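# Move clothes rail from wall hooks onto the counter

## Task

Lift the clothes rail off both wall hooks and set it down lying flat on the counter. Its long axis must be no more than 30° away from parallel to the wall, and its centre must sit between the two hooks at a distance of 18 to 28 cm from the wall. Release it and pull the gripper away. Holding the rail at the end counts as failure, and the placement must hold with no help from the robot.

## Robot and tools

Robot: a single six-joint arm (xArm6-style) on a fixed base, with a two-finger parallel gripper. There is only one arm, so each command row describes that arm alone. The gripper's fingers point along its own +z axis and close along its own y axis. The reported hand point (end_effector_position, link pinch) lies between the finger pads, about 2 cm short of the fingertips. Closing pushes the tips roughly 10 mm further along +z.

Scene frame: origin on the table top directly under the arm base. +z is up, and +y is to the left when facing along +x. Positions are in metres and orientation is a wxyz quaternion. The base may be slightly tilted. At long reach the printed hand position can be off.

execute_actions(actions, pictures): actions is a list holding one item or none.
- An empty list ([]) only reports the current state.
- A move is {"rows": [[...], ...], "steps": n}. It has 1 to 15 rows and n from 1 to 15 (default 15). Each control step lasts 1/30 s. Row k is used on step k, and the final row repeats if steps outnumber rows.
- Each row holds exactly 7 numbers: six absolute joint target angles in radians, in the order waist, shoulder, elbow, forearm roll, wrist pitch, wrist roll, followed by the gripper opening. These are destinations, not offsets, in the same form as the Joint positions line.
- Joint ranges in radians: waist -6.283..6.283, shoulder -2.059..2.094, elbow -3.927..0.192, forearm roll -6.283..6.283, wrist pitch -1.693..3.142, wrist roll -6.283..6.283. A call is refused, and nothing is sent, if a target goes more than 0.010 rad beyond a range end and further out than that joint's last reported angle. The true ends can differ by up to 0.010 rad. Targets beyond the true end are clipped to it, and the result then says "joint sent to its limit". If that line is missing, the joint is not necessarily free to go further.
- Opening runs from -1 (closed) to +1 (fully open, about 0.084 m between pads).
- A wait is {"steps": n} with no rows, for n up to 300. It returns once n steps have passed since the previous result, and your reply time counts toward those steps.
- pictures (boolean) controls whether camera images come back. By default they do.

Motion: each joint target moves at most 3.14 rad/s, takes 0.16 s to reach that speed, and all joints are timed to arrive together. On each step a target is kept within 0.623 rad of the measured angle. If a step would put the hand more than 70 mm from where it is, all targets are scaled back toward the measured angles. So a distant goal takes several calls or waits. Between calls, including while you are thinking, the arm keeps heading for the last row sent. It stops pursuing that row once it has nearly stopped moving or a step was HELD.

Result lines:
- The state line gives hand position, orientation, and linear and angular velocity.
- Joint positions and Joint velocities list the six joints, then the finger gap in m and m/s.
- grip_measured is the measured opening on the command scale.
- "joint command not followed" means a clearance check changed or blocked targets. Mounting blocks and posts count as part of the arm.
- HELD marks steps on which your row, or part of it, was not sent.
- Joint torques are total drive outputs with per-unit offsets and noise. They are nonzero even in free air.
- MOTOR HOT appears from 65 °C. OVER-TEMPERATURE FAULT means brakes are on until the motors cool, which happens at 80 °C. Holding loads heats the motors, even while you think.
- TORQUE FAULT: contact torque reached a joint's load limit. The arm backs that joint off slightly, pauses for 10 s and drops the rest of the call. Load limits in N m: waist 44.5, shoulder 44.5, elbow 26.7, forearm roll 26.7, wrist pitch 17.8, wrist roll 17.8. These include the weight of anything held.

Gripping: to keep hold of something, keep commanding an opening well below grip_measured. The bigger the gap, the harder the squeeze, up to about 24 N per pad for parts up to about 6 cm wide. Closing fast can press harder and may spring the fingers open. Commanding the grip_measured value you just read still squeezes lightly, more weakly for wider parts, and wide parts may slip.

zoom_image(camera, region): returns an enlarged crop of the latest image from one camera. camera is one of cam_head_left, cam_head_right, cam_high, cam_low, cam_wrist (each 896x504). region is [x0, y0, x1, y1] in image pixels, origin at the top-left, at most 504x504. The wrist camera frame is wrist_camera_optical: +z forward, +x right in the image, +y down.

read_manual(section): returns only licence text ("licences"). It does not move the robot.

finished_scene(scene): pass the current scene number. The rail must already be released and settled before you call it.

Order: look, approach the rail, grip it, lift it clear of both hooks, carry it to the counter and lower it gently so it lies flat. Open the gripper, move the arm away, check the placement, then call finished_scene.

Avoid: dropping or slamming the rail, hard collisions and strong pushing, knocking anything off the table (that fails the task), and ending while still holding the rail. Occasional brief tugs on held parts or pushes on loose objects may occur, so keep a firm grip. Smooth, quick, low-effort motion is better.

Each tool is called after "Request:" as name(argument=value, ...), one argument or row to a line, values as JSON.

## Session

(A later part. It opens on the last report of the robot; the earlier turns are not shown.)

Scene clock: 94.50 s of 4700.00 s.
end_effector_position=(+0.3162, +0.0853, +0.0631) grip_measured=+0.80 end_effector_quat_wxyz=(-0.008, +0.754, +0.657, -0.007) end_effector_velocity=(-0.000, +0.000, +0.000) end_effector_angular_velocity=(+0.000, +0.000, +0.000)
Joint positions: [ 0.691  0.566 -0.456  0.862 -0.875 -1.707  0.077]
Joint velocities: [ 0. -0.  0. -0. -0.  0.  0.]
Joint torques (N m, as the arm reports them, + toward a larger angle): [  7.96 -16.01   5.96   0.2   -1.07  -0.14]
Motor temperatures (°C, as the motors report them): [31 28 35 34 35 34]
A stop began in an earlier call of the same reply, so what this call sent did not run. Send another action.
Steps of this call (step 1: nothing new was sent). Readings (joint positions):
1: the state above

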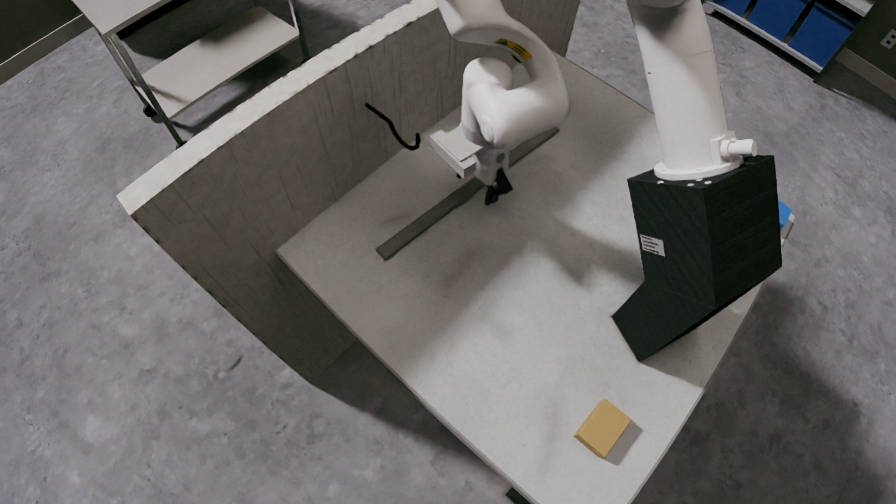

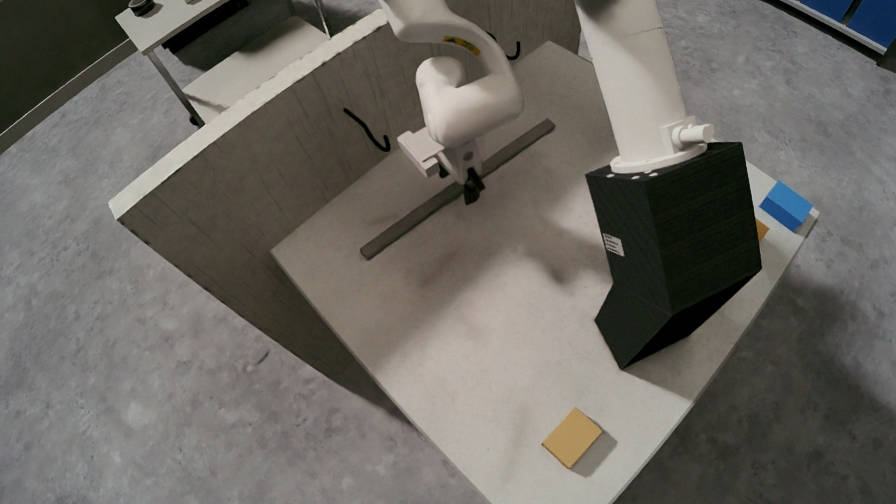

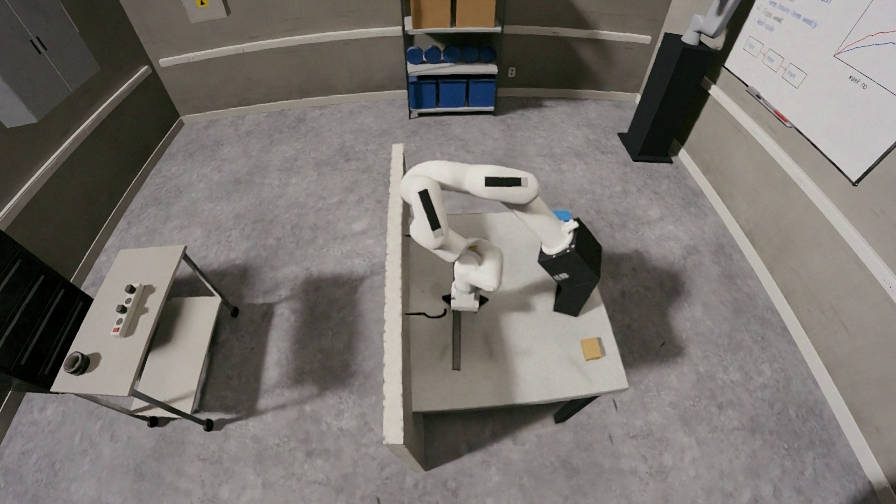

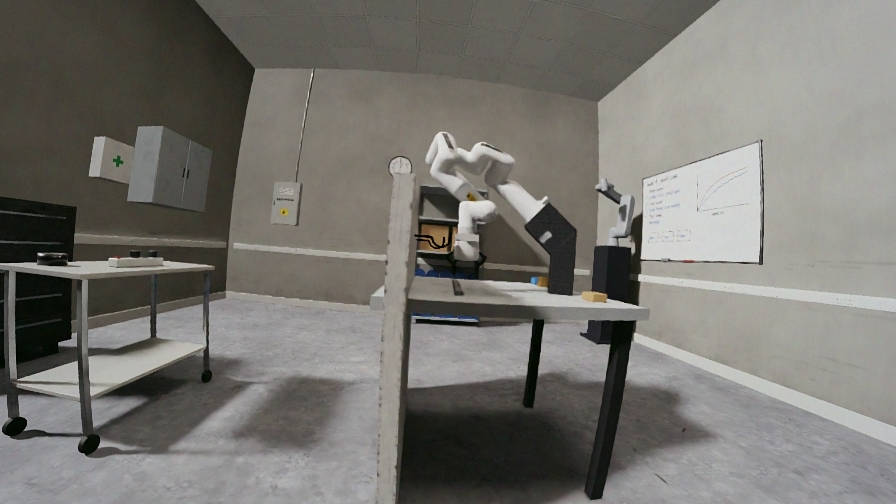

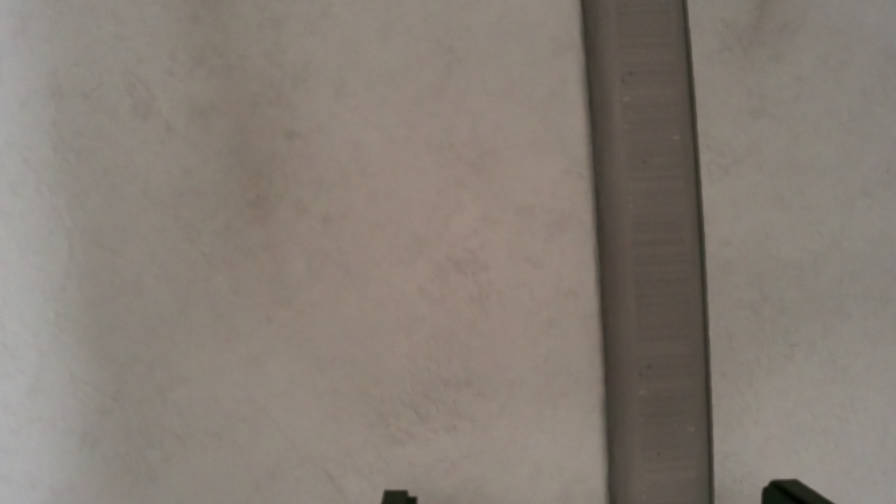

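Request:
execute_actions(
  actions=[
    {"rows":[[0.616,0.642,-0.508,0.78,-0.919,-1.753,0.9]],"steps":15},
  ],
  pictures=false,
)

Request:
execute_actions(
  actions=[
    {"rows":[[0.606,0.644,-0.527,0.779,-0.907,-1.738,0.9],[0.606,0.644,-0.527,0.779,-0.907,-1.738,0.9],[0.606,0.644,-0.527,0.779,-0.907,-1.738,0.9],[0.596,0.646,-0.547,0.778,-0.896,-1.723,0.9],[0.596,0.646,-0.547,0.778,-0.896,-1.723,0.9],[0.596,0.646,-0.547,0.778,-0.896,-1.723,0.9],[0.59,0.648,-0.56,0.778,-0.888,-1.712,0.9]],"steps":12},
  ],
)

Scene clock: 100.63 s of 4700.00 s.
end_effector_position=(+0.3198, +0.0793, +0.0401) grip_measured=+0.90 end_effector_quat_wxyz=(+0.001, +0.734, +0.679, -0.001) end_effector_velocity=(+0.000, -0.000, -0.000) end_effector_angular_velocity=(-0.000, -0.000, +0.000)
Joint positions: [ 0.616  0.642 -0.508  0.78  -0.919 -1.753  0.08 ]
Joint velocities: [-0.002  0.001 -0.001 -0.001 -0.    -0.001  0.   ]
Joint torques (N m, as the arm reports them, + toward a larger angle): [  7.69 -16.09   7.16   0.07  -1.13  -0.06]
Motor temperatures (°C, as the motors report them): [31 28 35 34 35 34]
Steps of this call (steps 1 to 90: nothing new was sent; then 2.63 s passed at rest; steps 91 to 105: all 15 steps of this action). Readings (joint positions):
91: [0.690 0.566 -0.456 0.861 -0.875 -1.707]
92: [0.685 0.572 -0.460 0.854 -0.880 -1.712]
94: [0.649 0.608 -0.486 0.815 -0.901 -1.733]
98: [0.617 0.641 -0.506 0.783 -0.917 -1.751]
105: the state above

Scene clock: 101.03 s of 4700.00 s.
end_effector_position=(+0.3327, +0.0804, +0.0285) grip_measured=+0.90 end_effector_quat_wxyz=(+0.000, +0.761, +0.649, -0.000) end_effector_velocity=(+0.002, +0.000, -0.006) end_effector_angular_velocity=(+0.001, +0.009, -0.041)
Joint positions: [ 0.591  0.648 -0.559  0.778 -0.889 -1.713  0.08 ]
Joint velocities: [-0.011  0.006 -0.021 -0.     0.019  0.025  0.   ]
Joint torques (N m, as the arm reports them, + toward a larger angle): [  7.81 -16.28   7.52   0.25  -1.24  -0.08]
Motor temperatures (°C, as the motors report them): [31 28 35 34 35 34]
Steps of this call (steps 1 to 12: all 12 steps of this action). Readings (joint positions):
1: [0.616 0.642 -0.508 0.780 -0.919 -1.753]
2: [0.615 0.642 -0.511 0.780 -0.916 -1.750]
4: [0.609 0.643 -0.521 0.779 -0.910 -1.742]
8: [0.597 0.646 -0.546 0.778 -0.897 -1.724]
12: the state above

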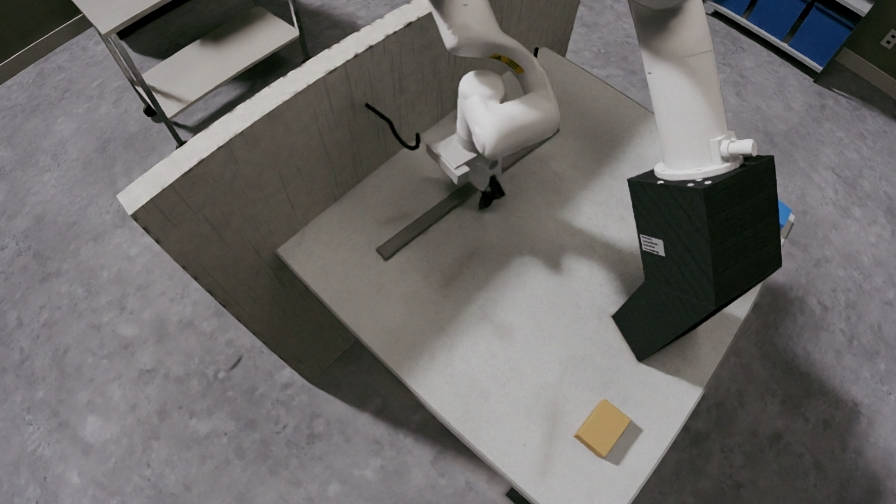

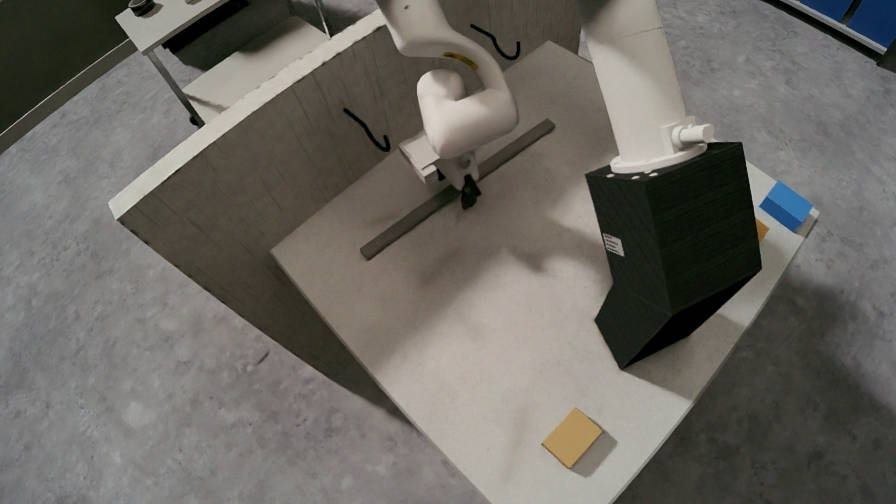

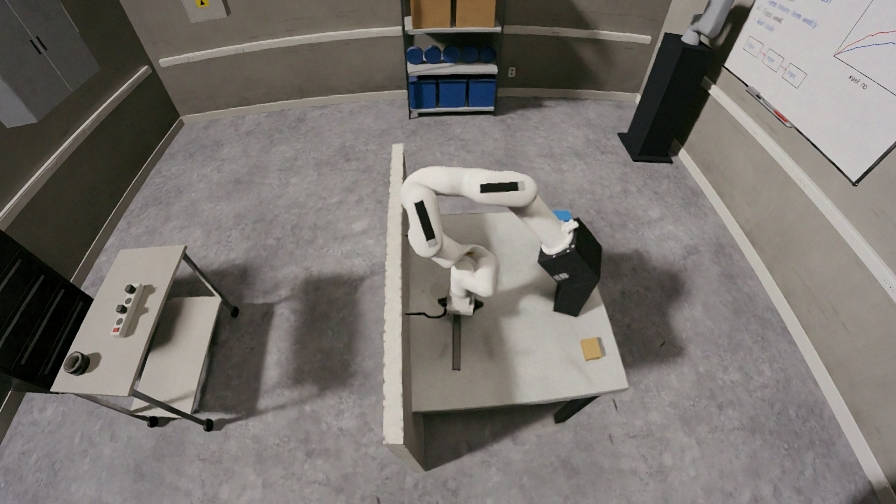

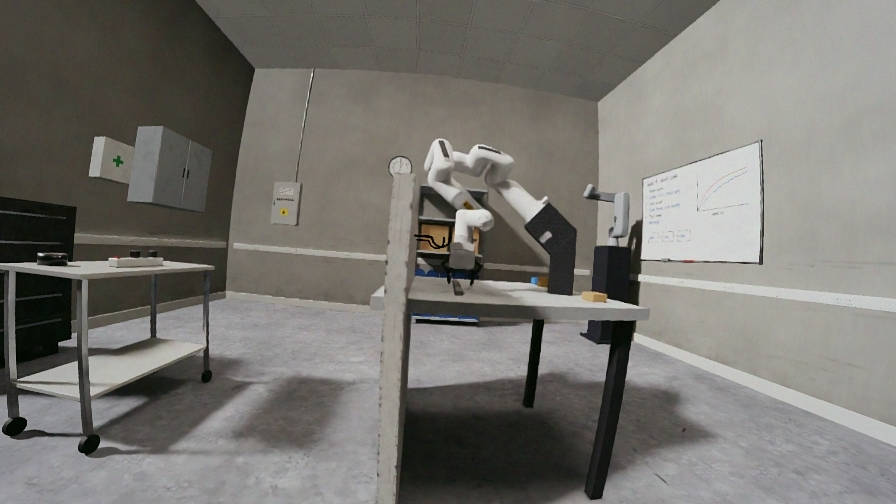

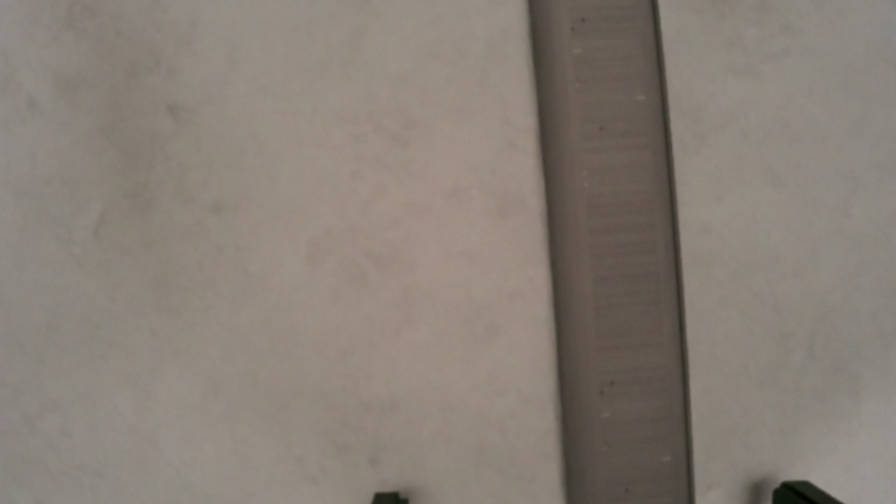

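Request:
execute_actions(
  actions=[
    {"rows":[[0.58,0.665,-0.575,0.766,-0.891,-1.80,0.9],[0.58,0.665,-0.575,0.766,-0.891,-1.80,0.9],[0.58,0.665,-0.575,0.766,-0.891,-1.80,0.9],[0.58,0.665,-0.575,0.766,-0.891,-1.80,0.9],[0.58,0.665,-0.575,0.766,-0.891,-1.80,0.9],[0.567,0.681,-0.59,0.755,-0.894,-1.845,0.9]],"steps":12},
  ],
)

Scene clock: 103.40 s of 4700.00 s.
end_effector_position=(+0.3331, +0.0798, +0.0178) grip_measured=+0.90 end_effector_quat_wxyz=(+0.001, +0.718, +0.696, -0.000) end_effector_velocity=(+0.001, -0.000, -0.005) end_effector_angular_velocity=(+0.000, -0.004, +0.057)
Joint positions: [ 0.567  0.68  -0.589  0.756 -0.894 -1.842  0.08 ]
Joint velocities: [-0.011  0.015 -0.014 -0.013 -0.005 -0.056  0.   ]
Joint torques (N m, as the arm reports them, + toward a larger angle): [  8.18 -17.34   7.01   0.21  -1.15  -0.06]
Motor temperatures (°C, as the motors report them): [31 28 35 34 35 34]
Steps of this call (steps 1 to 15: the robot went on to your last target; steps 16 to 59: nothing new was sent; steps 60 to 71: all 12 steps of this action). Readings (joint positions):
60: [0.590 0.648 -0.560 0.778 -0.888 -1.713]
61: [0.589 0.649 -0.561 0.777 -0.888 -1.721]
63: [0.585 0.657 -0.568 0.771 -0.890 -1.762]
67: [0.575 0.671 -0.581 0.762 -0.892 -1.815]
71: the state above

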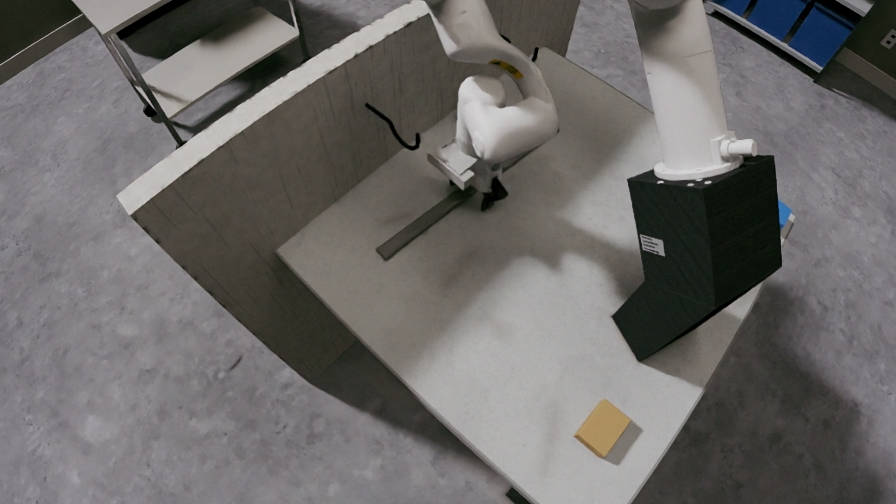

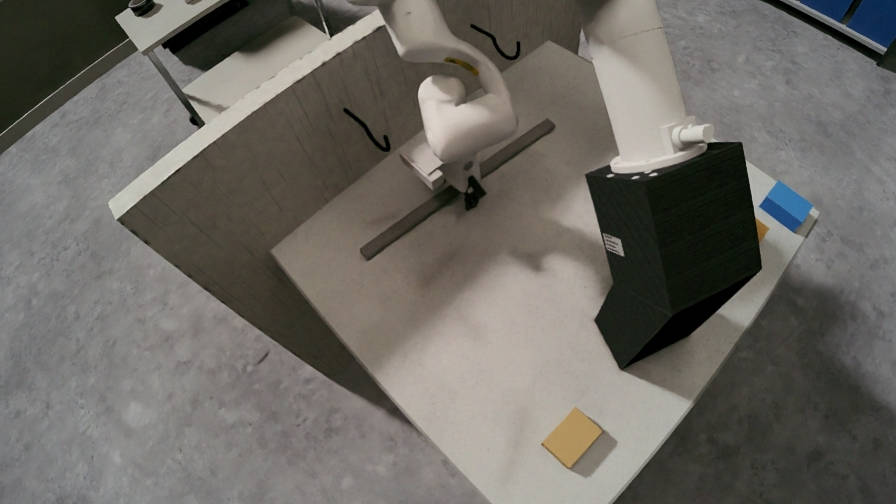

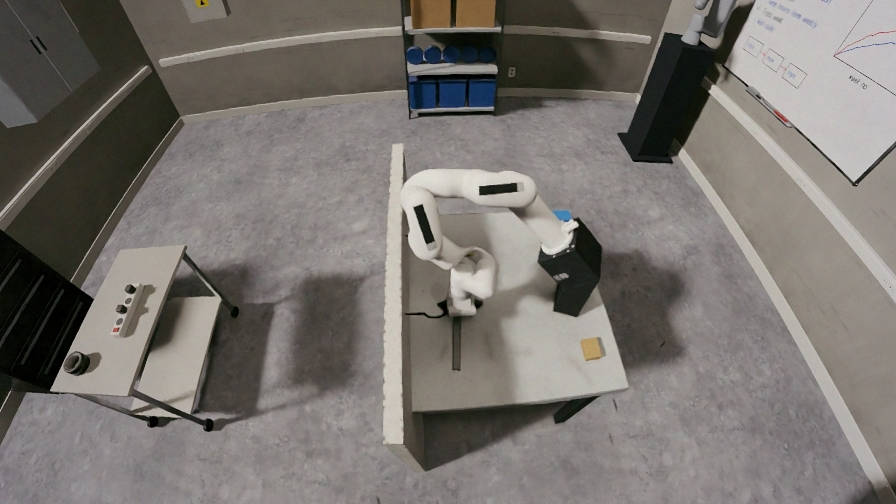

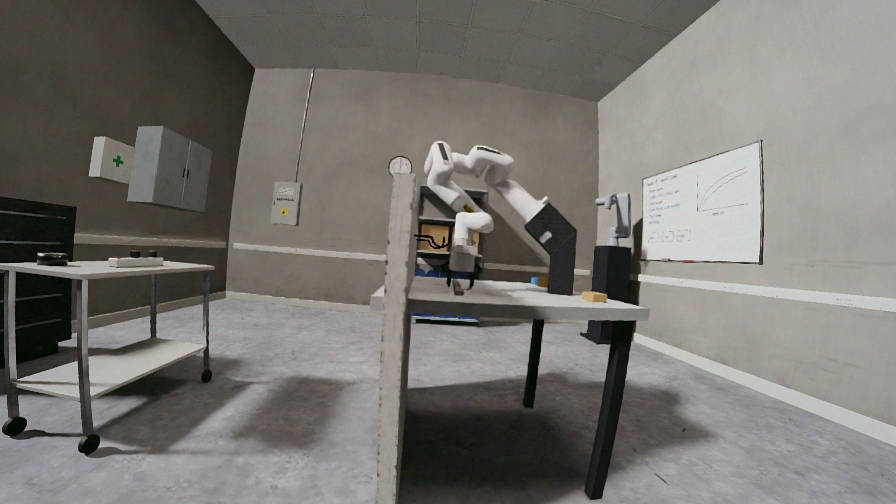

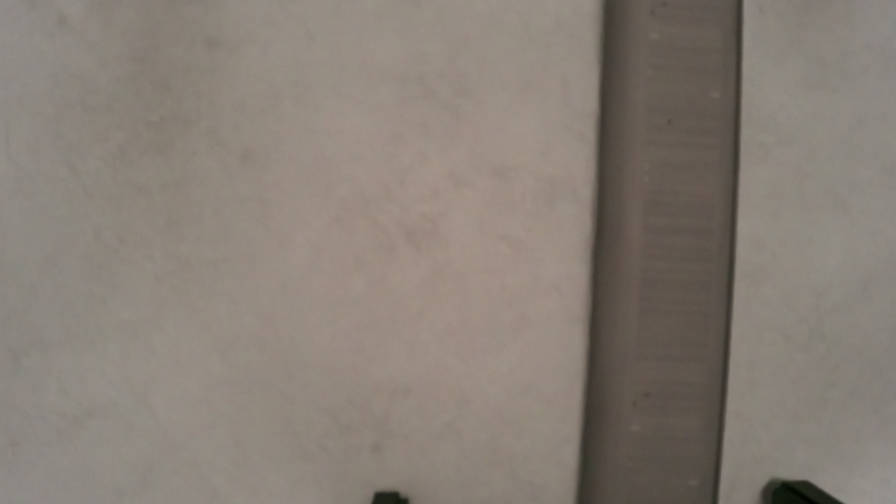

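Request:
execute_actions(
  actions=[
    {"rows":[[0.568,0.70,-0.58,0.74,-0.915,-1.84,0.6],[0.568,0.70,-0.58,0.74,-0.915,-1.84,0.5],[0.568,0.70,-0.58,0.74,-0.915,-1.84,0.4],[0.569,0.725,-0.568,0.723,-0.942,-1.84,0.3],[0.569,0.725,-0.568,0.723,-0.942,-1.84,0.3],[0.569,0.725,-0.568,0.723,-0.942,-1.84,0.3],[0.57,0.75,-0.556,0.705,-0.97,-1.838,0.3],[0.57,0.75,-0.556,0.705,-0.97,-1.838,0.3],[0.57,0.75,-0.556,0.705,-0.97,-1.838,0.3],[0.572,0.773,-0.543,0.688,-0.997,-1.835,0.3]],"steps":15},
  ],
)

Scene clock: 105.57 s of 4700.00 s.
end_effector_position=(+0.2956, +0.0807, +0.0179) grip_measured=+0.29 end_effector_quat_wxyz=(-0.001, +0.679, +0.734, -0.000) end_effector_velocity=(-0.014, +0.001, +0.000) end_effector_angular_velocity=(+0.006, -0.011, +0.046)
Joint positions: [ 0.571  0.772 -0.544  0.69  -0.993 -1.835  0.056]
Joint velocities: [-0.001  0.047  0.015 -0.037 -0.058  0.006 -0.   ]
Joint torques (N m, as the arm reports them, + toward a larger angle): [  7.31 -16.33   7.87   0.2   -0.83  -0.14]
Motor temperatures (°C, as the motors report them): [31 28 35 34 35 34]
Steps of this call (steps 1 to 15: the robot went on to your last target; steps 16 to 50: nothing new was sent; steps 51 to 65: all 15 steps of this action). Readings (joint positions):
51: [0.567 0.681 -0.590 0.755 -0.894 -1.845]
52: [0.567 0.684 -0.589 0.752 -0.899 -1.844]
54: [0.568 0.694 -0.583 0.744 -0.909 -1.842]
58: [0.570 0.723 -0.567 0.723 -0.944 -1.840]
65: the state above

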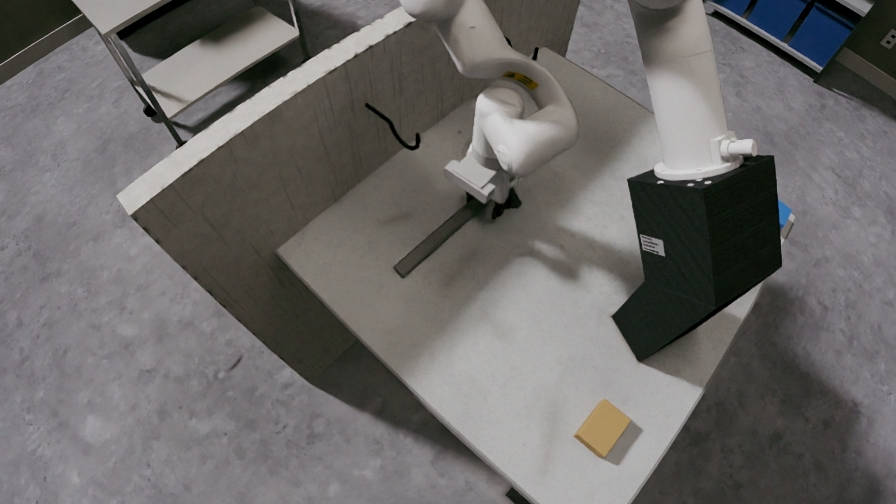

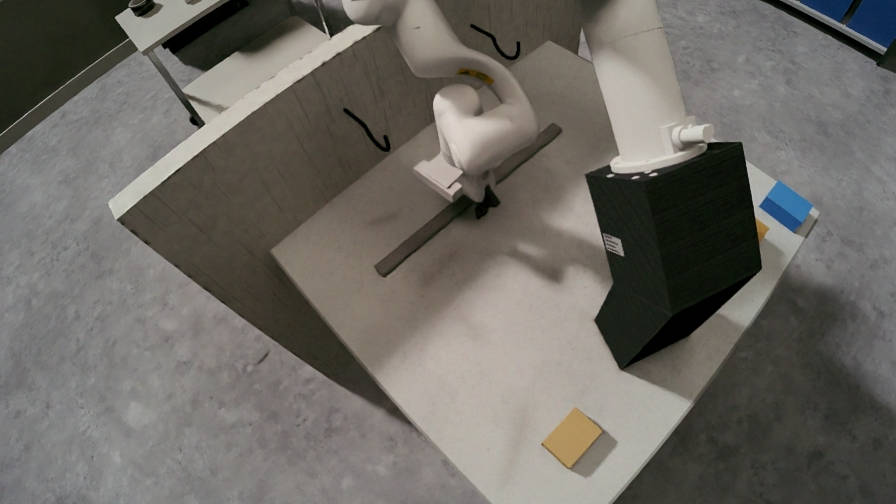

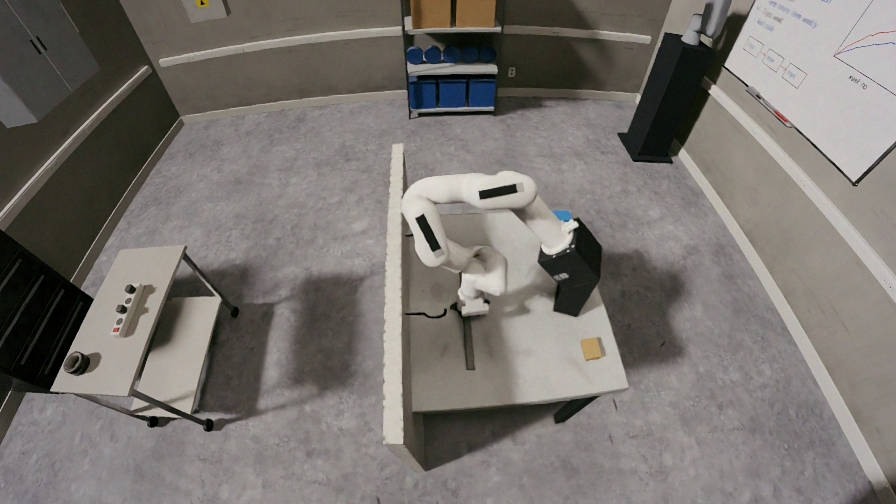

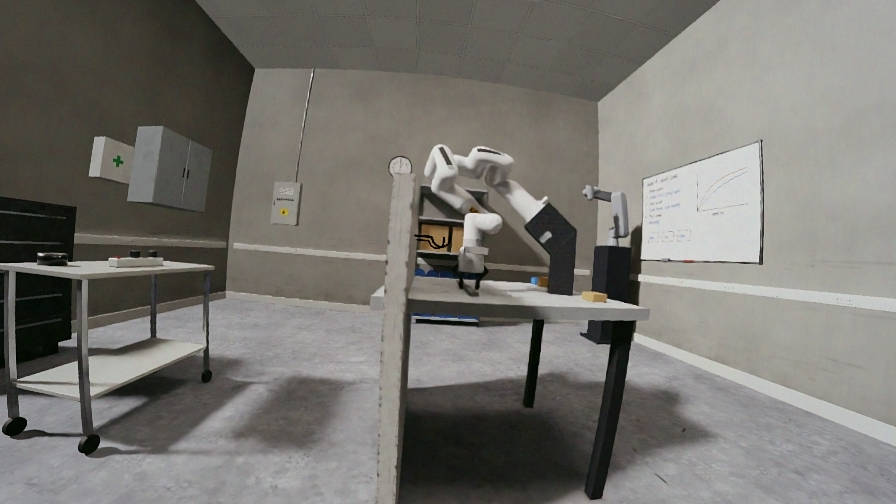

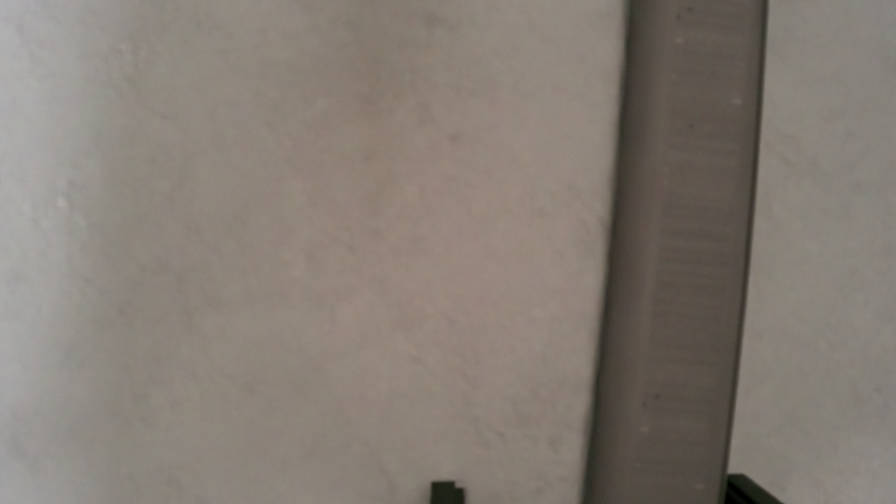

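Moved. Retreat up (open a bit first) to the known-safe pose.

Request:
execute_actions(
  actions=[
    {"rows":[[0.572,0.773,-0.543,0.688,-0.997,-1.835,0.6],[0.572,0.773,-0.543,0.688,-0.997,-1.835,0.7],[0.62,0.72,-0.49,0.76,-0.97,-1.8,0.7],[0.62,0.72,-0.49,0.76,-0.97,-1.8,0.7],[0.83,0.55,-0.40,0.96,-0.89,-1.72,0.7]],"steps":15},
  ],
  pictures=false,
)

Request:
execute_actions(
  actions=[
    {"rows":[[0.98,0.42,-0.37,1.2,-0.86,-1.86,0.7]],"steps":15},
  ],
)

Scene clock: 106.90 s of 4700.00 s.
end_effector_position=(+0.2985, +0.1014, +0.0910) grip_measured=+0.70 end_effector_quat_wxyz=(-0.008, +0.729, +0.684, -0.003) end_effector_velocity=(-0.017, -0.013, +0.000) end_effector_angular_velocity=(-0.031, +0.043, -0.025)
Joint positions: [ 0.829  0.551 -0.401  0.957 -0.891 -1.721  0.073]
Joint velocities: [ 0.003 -0.001  0.023  0.039  0.024  0.017 -0.   ]
Joint torques (N m, as the arm reports them, + toward a larger angle): [  7.57 -14.77   4.55  -0.01  -1.04  -0.21]
Motor temperatures (°C, as the motors report them): [31 28 35 34 35 34]
Steps of this call (steps 1 to 15: the robot went on to your last target; steps 16 to 25: nothing new was sent; steps 26 to 40: all 15 steps of this action). Readings (joint positions):
26: [0.572 0.773 -0.543 0.688 -0.997 -1.835]
27: [0.572 0.773 -0.543 0.688 -0.997 -1.835]
29: [0.576 0.768 -0.538 0.696 -0.993 -1.831]
33: [0.689 0.663 -0.459 0.831 -0.941 -1.772]
40: the state above

Scene clock: 107.40 s of 4700.00 s.
end_effector_position=(+0.3097, +0.1026, +0.1328) grip_measured=+0.70 end_effector_quat_wxyz=(+0.010, +0.723, +0.691, -0.004) end_effector_velocity=(+0.001, +0.000, +0.001) end_effector_angular_velocity=(-0.001, -0.001, -0.001)
Joint positions: [ 0.979  0.421 -0.37   1.199 -0.86  -1.86   0.073]
Joint velocities: [ 0.002 -0.002 -0.001  0.005  0.    -0.003 -0.   ]
Joint torques (N m, as the arm reports them, + toward a larger angle): [  7.99 -14.39   1.77   0.13  -1.25  -0.15]
Motor temperatures (°C, as the motors report them): [31 28 35 34 35 34]
Steps of this call (steps 1 to 15: all 15 steps of this action). Readings (joint positions):
1: [0.829 0.551 -0.400 0.959 -0.890 -1.721]
2: [0.833 0.548 -0.399 0.967 -0.889 -1.726]
4: [0.869 0.516 -0.391 1.030 -0.880 -1.764]
8: [0.969 0.429 -0.374 1.179 -0.864 -1.847]
15: the state above

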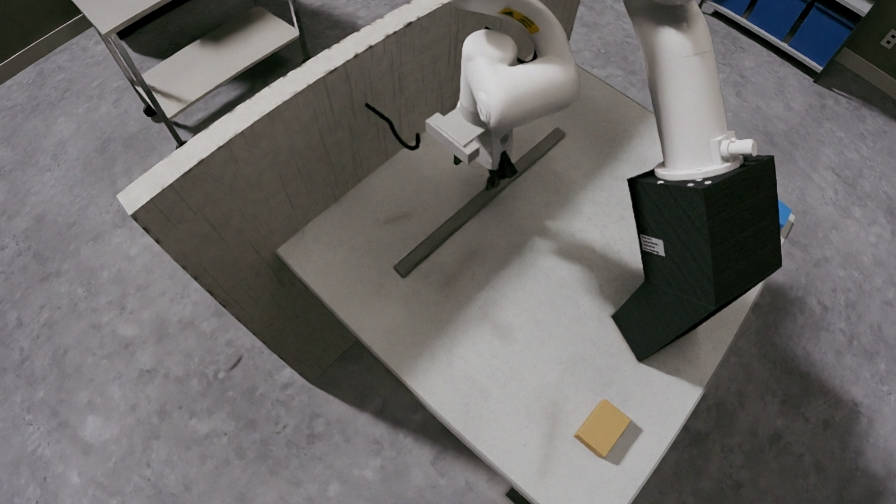

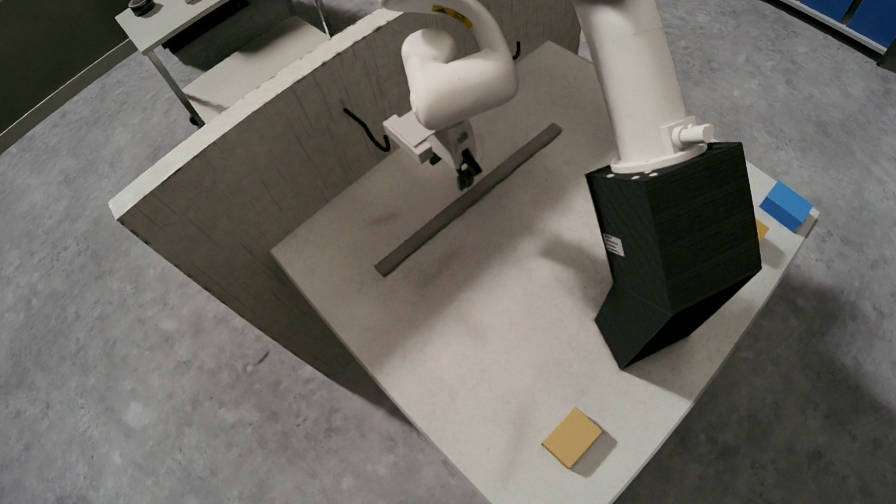

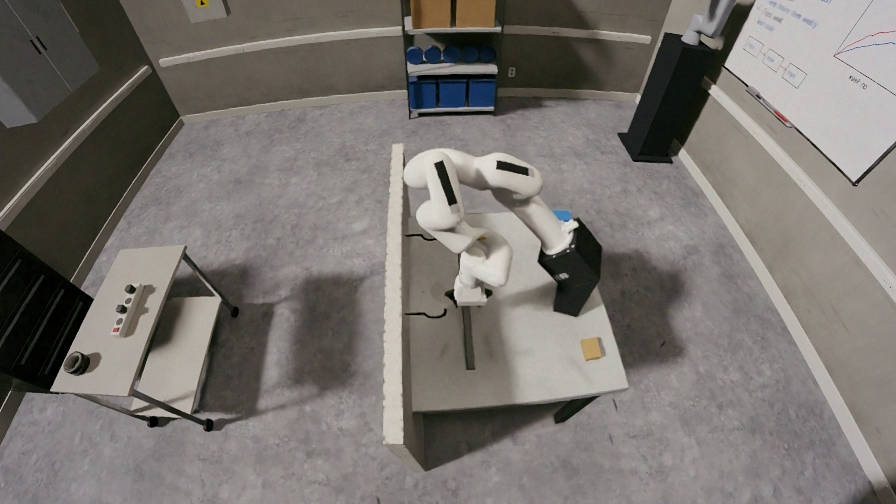

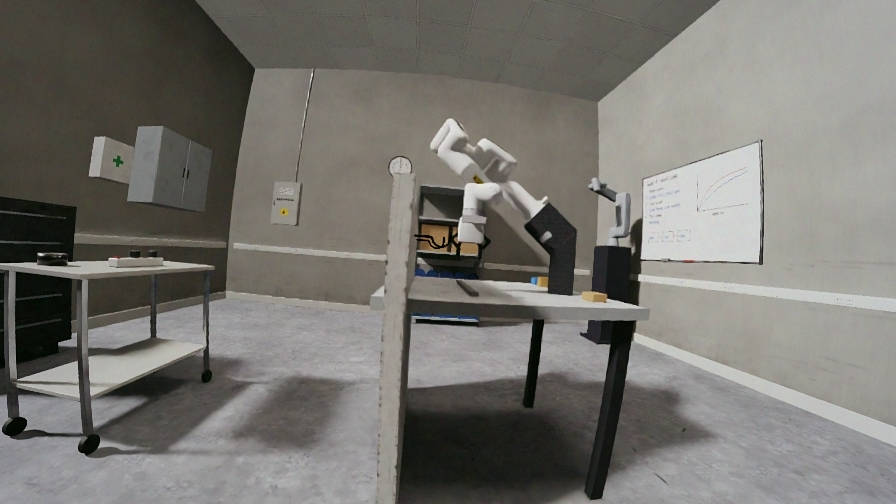

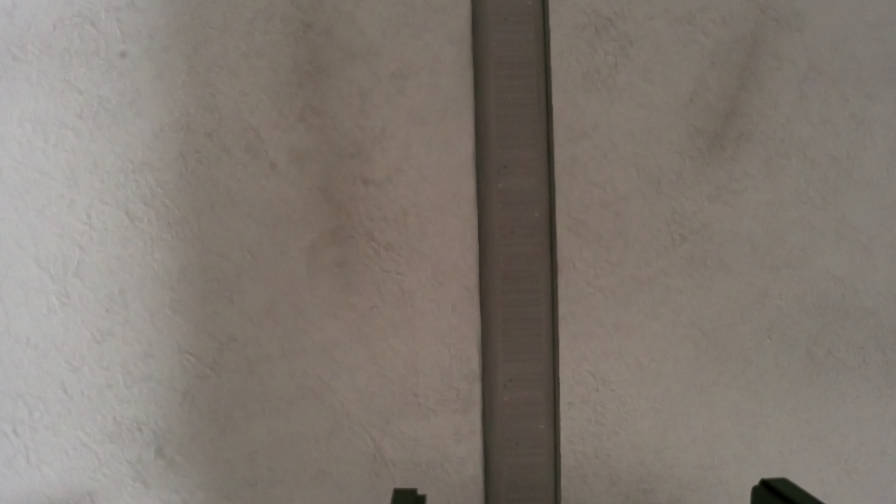

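Request:
finished_scene(
  scene=1,
)

The scene is finished: the task was done.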